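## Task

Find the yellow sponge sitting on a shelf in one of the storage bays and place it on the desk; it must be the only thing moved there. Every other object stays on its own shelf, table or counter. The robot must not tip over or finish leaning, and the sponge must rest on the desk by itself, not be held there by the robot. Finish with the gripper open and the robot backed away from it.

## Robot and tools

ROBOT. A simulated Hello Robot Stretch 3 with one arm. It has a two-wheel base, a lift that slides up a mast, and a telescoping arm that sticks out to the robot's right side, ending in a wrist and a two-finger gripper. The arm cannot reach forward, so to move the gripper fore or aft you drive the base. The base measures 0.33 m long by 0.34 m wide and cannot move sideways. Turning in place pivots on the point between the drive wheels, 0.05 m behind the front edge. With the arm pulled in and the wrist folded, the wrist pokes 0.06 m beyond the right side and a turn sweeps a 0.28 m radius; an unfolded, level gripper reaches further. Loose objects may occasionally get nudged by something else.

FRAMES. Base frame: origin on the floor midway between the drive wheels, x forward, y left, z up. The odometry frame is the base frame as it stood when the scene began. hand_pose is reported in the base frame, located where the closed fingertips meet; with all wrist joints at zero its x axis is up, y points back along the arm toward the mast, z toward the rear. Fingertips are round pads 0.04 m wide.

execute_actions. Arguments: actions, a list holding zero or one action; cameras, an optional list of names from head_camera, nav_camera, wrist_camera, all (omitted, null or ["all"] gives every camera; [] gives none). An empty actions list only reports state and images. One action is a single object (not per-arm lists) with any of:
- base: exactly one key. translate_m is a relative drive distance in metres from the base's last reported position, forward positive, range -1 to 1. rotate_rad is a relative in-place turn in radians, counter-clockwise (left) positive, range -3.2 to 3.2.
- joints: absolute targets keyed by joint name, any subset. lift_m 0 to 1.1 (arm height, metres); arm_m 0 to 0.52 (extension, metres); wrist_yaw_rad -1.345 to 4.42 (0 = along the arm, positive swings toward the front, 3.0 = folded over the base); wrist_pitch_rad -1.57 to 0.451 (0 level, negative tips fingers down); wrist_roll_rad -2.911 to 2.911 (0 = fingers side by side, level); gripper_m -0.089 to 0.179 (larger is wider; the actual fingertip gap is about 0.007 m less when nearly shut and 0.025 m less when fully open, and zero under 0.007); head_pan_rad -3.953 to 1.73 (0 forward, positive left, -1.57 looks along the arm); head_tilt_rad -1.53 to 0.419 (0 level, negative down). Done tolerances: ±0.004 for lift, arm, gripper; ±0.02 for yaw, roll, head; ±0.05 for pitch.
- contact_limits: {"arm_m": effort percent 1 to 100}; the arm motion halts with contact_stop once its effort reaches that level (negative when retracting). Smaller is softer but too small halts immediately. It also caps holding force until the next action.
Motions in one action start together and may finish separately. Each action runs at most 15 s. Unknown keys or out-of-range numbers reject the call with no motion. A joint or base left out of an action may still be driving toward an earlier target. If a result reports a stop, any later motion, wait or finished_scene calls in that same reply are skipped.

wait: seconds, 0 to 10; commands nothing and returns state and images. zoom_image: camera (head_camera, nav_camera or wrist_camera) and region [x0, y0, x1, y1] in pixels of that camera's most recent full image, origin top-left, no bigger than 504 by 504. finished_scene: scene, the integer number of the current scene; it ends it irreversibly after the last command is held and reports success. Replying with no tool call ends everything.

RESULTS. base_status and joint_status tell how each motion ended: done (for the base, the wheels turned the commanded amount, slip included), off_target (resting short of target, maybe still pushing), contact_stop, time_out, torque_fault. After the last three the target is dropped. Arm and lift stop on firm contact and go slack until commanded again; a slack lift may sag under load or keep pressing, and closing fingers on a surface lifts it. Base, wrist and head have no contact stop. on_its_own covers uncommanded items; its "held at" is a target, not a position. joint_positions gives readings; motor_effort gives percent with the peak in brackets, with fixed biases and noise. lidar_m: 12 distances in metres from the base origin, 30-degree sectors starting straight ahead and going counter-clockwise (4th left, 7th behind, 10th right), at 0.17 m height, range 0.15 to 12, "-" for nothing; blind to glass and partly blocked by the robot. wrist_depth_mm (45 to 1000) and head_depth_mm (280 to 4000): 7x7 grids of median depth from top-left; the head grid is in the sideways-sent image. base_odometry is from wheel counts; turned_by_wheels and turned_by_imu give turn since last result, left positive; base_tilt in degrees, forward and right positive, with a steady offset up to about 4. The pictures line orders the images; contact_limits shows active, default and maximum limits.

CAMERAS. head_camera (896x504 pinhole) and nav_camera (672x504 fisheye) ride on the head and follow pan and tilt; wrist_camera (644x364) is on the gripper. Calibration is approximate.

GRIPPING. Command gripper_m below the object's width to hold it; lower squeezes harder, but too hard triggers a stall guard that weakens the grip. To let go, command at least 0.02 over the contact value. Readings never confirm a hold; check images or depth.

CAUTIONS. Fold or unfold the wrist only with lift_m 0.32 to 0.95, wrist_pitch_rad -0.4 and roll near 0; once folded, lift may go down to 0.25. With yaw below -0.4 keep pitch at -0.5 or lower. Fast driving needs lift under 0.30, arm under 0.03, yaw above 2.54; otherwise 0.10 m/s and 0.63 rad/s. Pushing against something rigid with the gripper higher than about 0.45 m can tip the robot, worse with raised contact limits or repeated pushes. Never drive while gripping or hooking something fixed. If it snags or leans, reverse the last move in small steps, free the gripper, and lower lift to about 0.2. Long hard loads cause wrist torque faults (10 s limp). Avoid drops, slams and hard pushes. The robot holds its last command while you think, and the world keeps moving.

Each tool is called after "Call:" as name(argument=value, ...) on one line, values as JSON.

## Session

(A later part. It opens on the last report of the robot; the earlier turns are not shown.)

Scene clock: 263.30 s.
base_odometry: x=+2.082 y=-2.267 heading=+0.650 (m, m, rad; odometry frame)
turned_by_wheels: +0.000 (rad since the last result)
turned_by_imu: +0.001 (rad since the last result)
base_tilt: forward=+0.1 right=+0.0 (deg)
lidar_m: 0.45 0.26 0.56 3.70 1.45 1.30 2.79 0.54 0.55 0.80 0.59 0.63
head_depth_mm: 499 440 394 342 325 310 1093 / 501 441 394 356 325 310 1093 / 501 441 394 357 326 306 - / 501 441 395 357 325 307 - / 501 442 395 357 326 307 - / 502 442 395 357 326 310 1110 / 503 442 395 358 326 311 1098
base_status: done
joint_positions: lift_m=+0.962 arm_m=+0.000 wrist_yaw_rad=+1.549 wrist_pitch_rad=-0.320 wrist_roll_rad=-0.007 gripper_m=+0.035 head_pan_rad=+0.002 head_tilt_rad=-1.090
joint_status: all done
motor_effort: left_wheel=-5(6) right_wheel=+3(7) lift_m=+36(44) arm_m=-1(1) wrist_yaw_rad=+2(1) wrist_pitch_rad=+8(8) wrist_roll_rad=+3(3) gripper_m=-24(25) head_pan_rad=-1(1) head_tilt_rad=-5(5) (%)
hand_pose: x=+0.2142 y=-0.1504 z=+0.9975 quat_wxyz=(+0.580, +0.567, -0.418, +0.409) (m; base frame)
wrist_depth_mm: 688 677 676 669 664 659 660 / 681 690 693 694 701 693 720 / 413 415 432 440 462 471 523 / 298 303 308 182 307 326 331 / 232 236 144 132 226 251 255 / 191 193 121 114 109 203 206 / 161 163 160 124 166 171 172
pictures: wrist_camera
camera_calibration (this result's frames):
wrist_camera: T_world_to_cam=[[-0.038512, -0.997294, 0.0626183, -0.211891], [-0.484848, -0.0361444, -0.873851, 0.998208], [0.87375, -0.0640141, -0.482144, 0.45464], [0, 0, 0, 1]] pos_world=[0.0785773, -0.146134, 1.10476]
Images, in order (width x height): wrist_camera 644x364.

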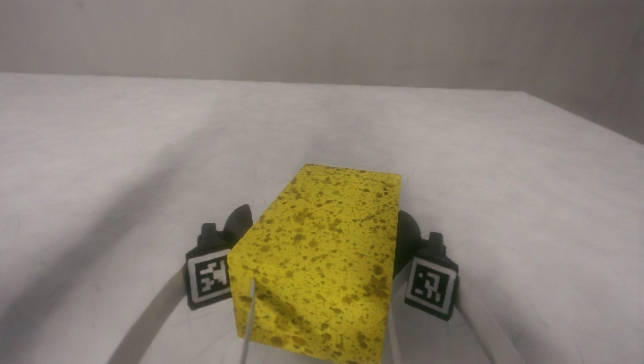

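Essentially touching. Release.

Call:
execute_actions(actions=[{"joints":{"gripper_m":0.13}}], cameras=[])

Call:
execute_actions(actions=[{"joints":{"lift_m":1.08}}], cameras=[])

Call:
execute_actions(actions=[{"base":{"translate_m":-0.25}}], cameras=["nav_camera"])

Scene clock: 270.23 s.
base_odometry: x=+2.082 y=-2.267 heading=+0.650 (m, m, rad; odometry frame)
turned_by_wheels: +0.000 (rad since the last result)
turned_by_imu: +0.001 (rad since the last result)
base_tilt: forward=+0.1 right=-0.1 (deg)
lidar_m: 0.45 0.26 0.56 3.66 1.46 1.31 2.79 0.54 0.55 0.80 0.59 0.63
head_depth_mm: 500 441 388 342 322 309 1094 / 499 441 400 352 325 310 1093 / 501 441 394 357 326 306 - / 502 442 395 357 326 306 - / 502 442 395 357 326 307 - / 502 442 395 357 326 311 1106 / 503 443 395 357 326 311 1097
base_status: not commanded
joint_positions: lift_m=+0.962 arm_m=+0.000 wrist_yaw_rad=+1.549 wrist_pitch_rad=-0.320 wrist_roll_rad=-0.007 gripper_m=+0.130 head_pan_rad=+0.002 head_tilt_rad=-1.090
joint_status: all done
motor_effort: left_wheel=-4(4) right_wheel=+3(3) lift_m=+36(36) arm_m=-1(2) wrist_yaw_rad=+1(3) wrist_pitch_rad=+8(8) wrist_roll_rad=+3(3) gripper_m=+0(100) head_pan_rad=-2(0) head_tilt_rad=-5(5) (%)
hand_pose: x=+0.2142 y=-0.1504 z=+0.9975 quat_wxyz=(+0.580, +0.567, -0.418, +0.409) (m; base frame)
wrist_depth_mm: 675 690 687 672 654 659 661 / 667 714 710 715 694 708 693 / 409 425 441 448 458 469 527 / 297 301 308 313 323 325 336 / 233 244 238 172 232 253 254 / 192 - 189 141 188 211 206 / - 163 155 125 164 165 172
pictures: none
No camera images: the call's "cameras" was empty. Leave "cameras" out to get every camera's image.

Scene clock: 272.13 s.
base_odometry: x=+2.082 y=-2.267 heading=+0.650 (m, m, rad; odometry frame)
turned_by_wheels: +0.000 (rad since the last result)
turned_by_imu: +0.000 (rad since the last result)
base_tilt: forward=+0.0 right=+0.0 (deg)
lidar_m: 0.45 0.26 0.56 3.68 1.45 1.31 2.79 0.54 0.55 0.80 0.59 0.63
head_depth_mm: 500 - 385 343 325 310 1095 / 501 441 394 356 326 310 1097 / 500 442 394 357 325 306 - / 501 442 395 357 325 306 - / 502 443 395 357 326 306 - / 502 442 395 357 326 310 1111 / 502 442 395 357 326 311 1096
base_status: not commanded
joint_positions: lift_m=+1.080 arm_m=+0.000 wrist_yaw_rad=+1.549 wrist_pitch_rad=-0.319 wrist_roll_rad=-0.007 gripper_m=+0.130 head_pan_rad=+0.002 head_tilt_rad=-1.090
joint_status: all done
motor_effort: left_wheel=-4(4) right_wheel=+3(3) lift_m=+48(51) arm_m=-1(1) wrist_yaw_rad=+1(2) wrist_pitch_rad=+7(8) wrist_roll_rad=+3(3) gripper_m=+1(0) head_pan_rad=-2(0) head_tilt_rad=-5(5) (%)
hand_pose: x=+0.2144 y=-0.1504 z=+1.1153 quat_wxyz=(+0.579, +0.567, -0.418, +0.410) (m; base frame)
wrist_depth_mm: 699 666 683 679 658 668 653 / 726 726 736 725 705 705 699 / 735 739 766 772 751 770 746 / 520 528 553 552 559 574 711 / 410 433 427 428 430 448 448 / 335 - 342 348 358 373 358 / 294 285 292 254 297 289 304
pictures: none
No camera images: the call's "cameras" was empty. Leave "cameras" out to get every camera's image.

Scene clock: 275.57 s.
base_odometry: x=+1.883 y=-2.418 heading=+0.650 (m, m, rad; odometry frame)
turned_by_wheels: +0.000 (rad since the last result)
turned_by_imu: -0.001 (rad since the last result)
base_tilt: forward=+0.0 right=+0.0 (deg)
lidar_m: 0.70 0.48 1.01 3.63 1.12 1.12 2.68 0.53 0.39 0.53 0.83 0.78
head_depth_mm: 430 - 1138 1367 1272 1185 1094 / 492 441 1488 1413 1287 1179 1101 / 500 441 1488 1412 1289 1199 - / 501 441 1181 1413 1291 1199 - / 501 441 870 1392 1288 1201 - / 502 442 859 1397 1288 1184 1111 / 502 443 863 1396 1289 1186 1098
base_status: done
joint_positions: lift_m=+1.080 arm_m=+0.000 wrist_yaw_rad=+1.549 wrist_pitch_rad=-0.319 wrist_roll_rad=-0.007 gripper_m=+0.130 head_pan_rad=+0.002 head_tilt_rad=-1.090
joint_status: not commanded
motor_effort: left_wheel=-3(10) right_wheel=+3(3) lift_m=+49(48) arm_m=-1(1) wrist_yaw_rad=+2(2) wrist_pitch_rad=+7(7) wrist_roll_rad=+3(3) gripper_m=+2(1) head_pan_rad=-2(1) head_tilt_rad=-5(4) (%)
hand_pose: x=+0.2144 y=-0.1504 z=+1.1153 quat_wxyz=(+0.579, +0.567, -0.418, +0.410) (m; base frame)
wrist_depth_mm: 886 879 892 904 913 894 734 / 947 959 954 946 975 949 756 / 709 747 774 806 806 954 715 / 519 532 545 529 564 576 692 / 414 428 430 406 439 443 442 / 337 - 345 349 350 373 361 / - 708 - - - - 614
pictures: nav_camera (sideways: a quarter turn counterclockwise sets it upright)
camera_calibration (this result's frames):
nav_camera: T_world_to_cam=[[0.904186, 0.0293547, 0.42613, -0.521145], [0.0360658, -0.99932, -0.00768643, 0.0617442], [0.425615, 0.0223187, -0.904629, 1.1294], [0, 0, 0, 1]] pos_world=[-0.0117046, 0.0517935, 1.24424]
Images, in order (width x height): nav_camera 672x504.

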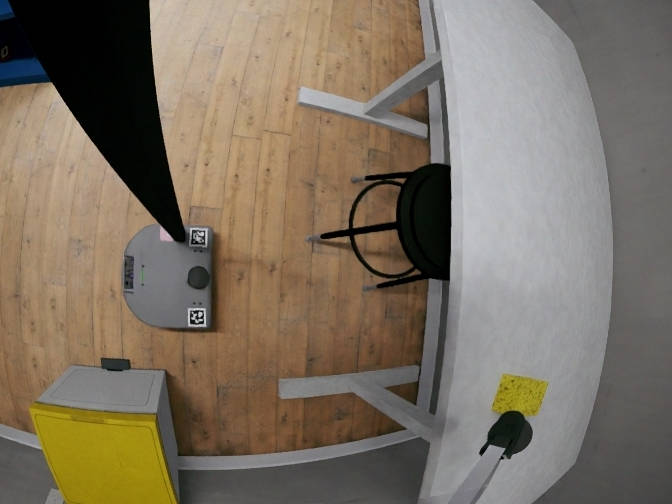

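Call:
finished_scene(scene=2)

The scene is finished: the task was done.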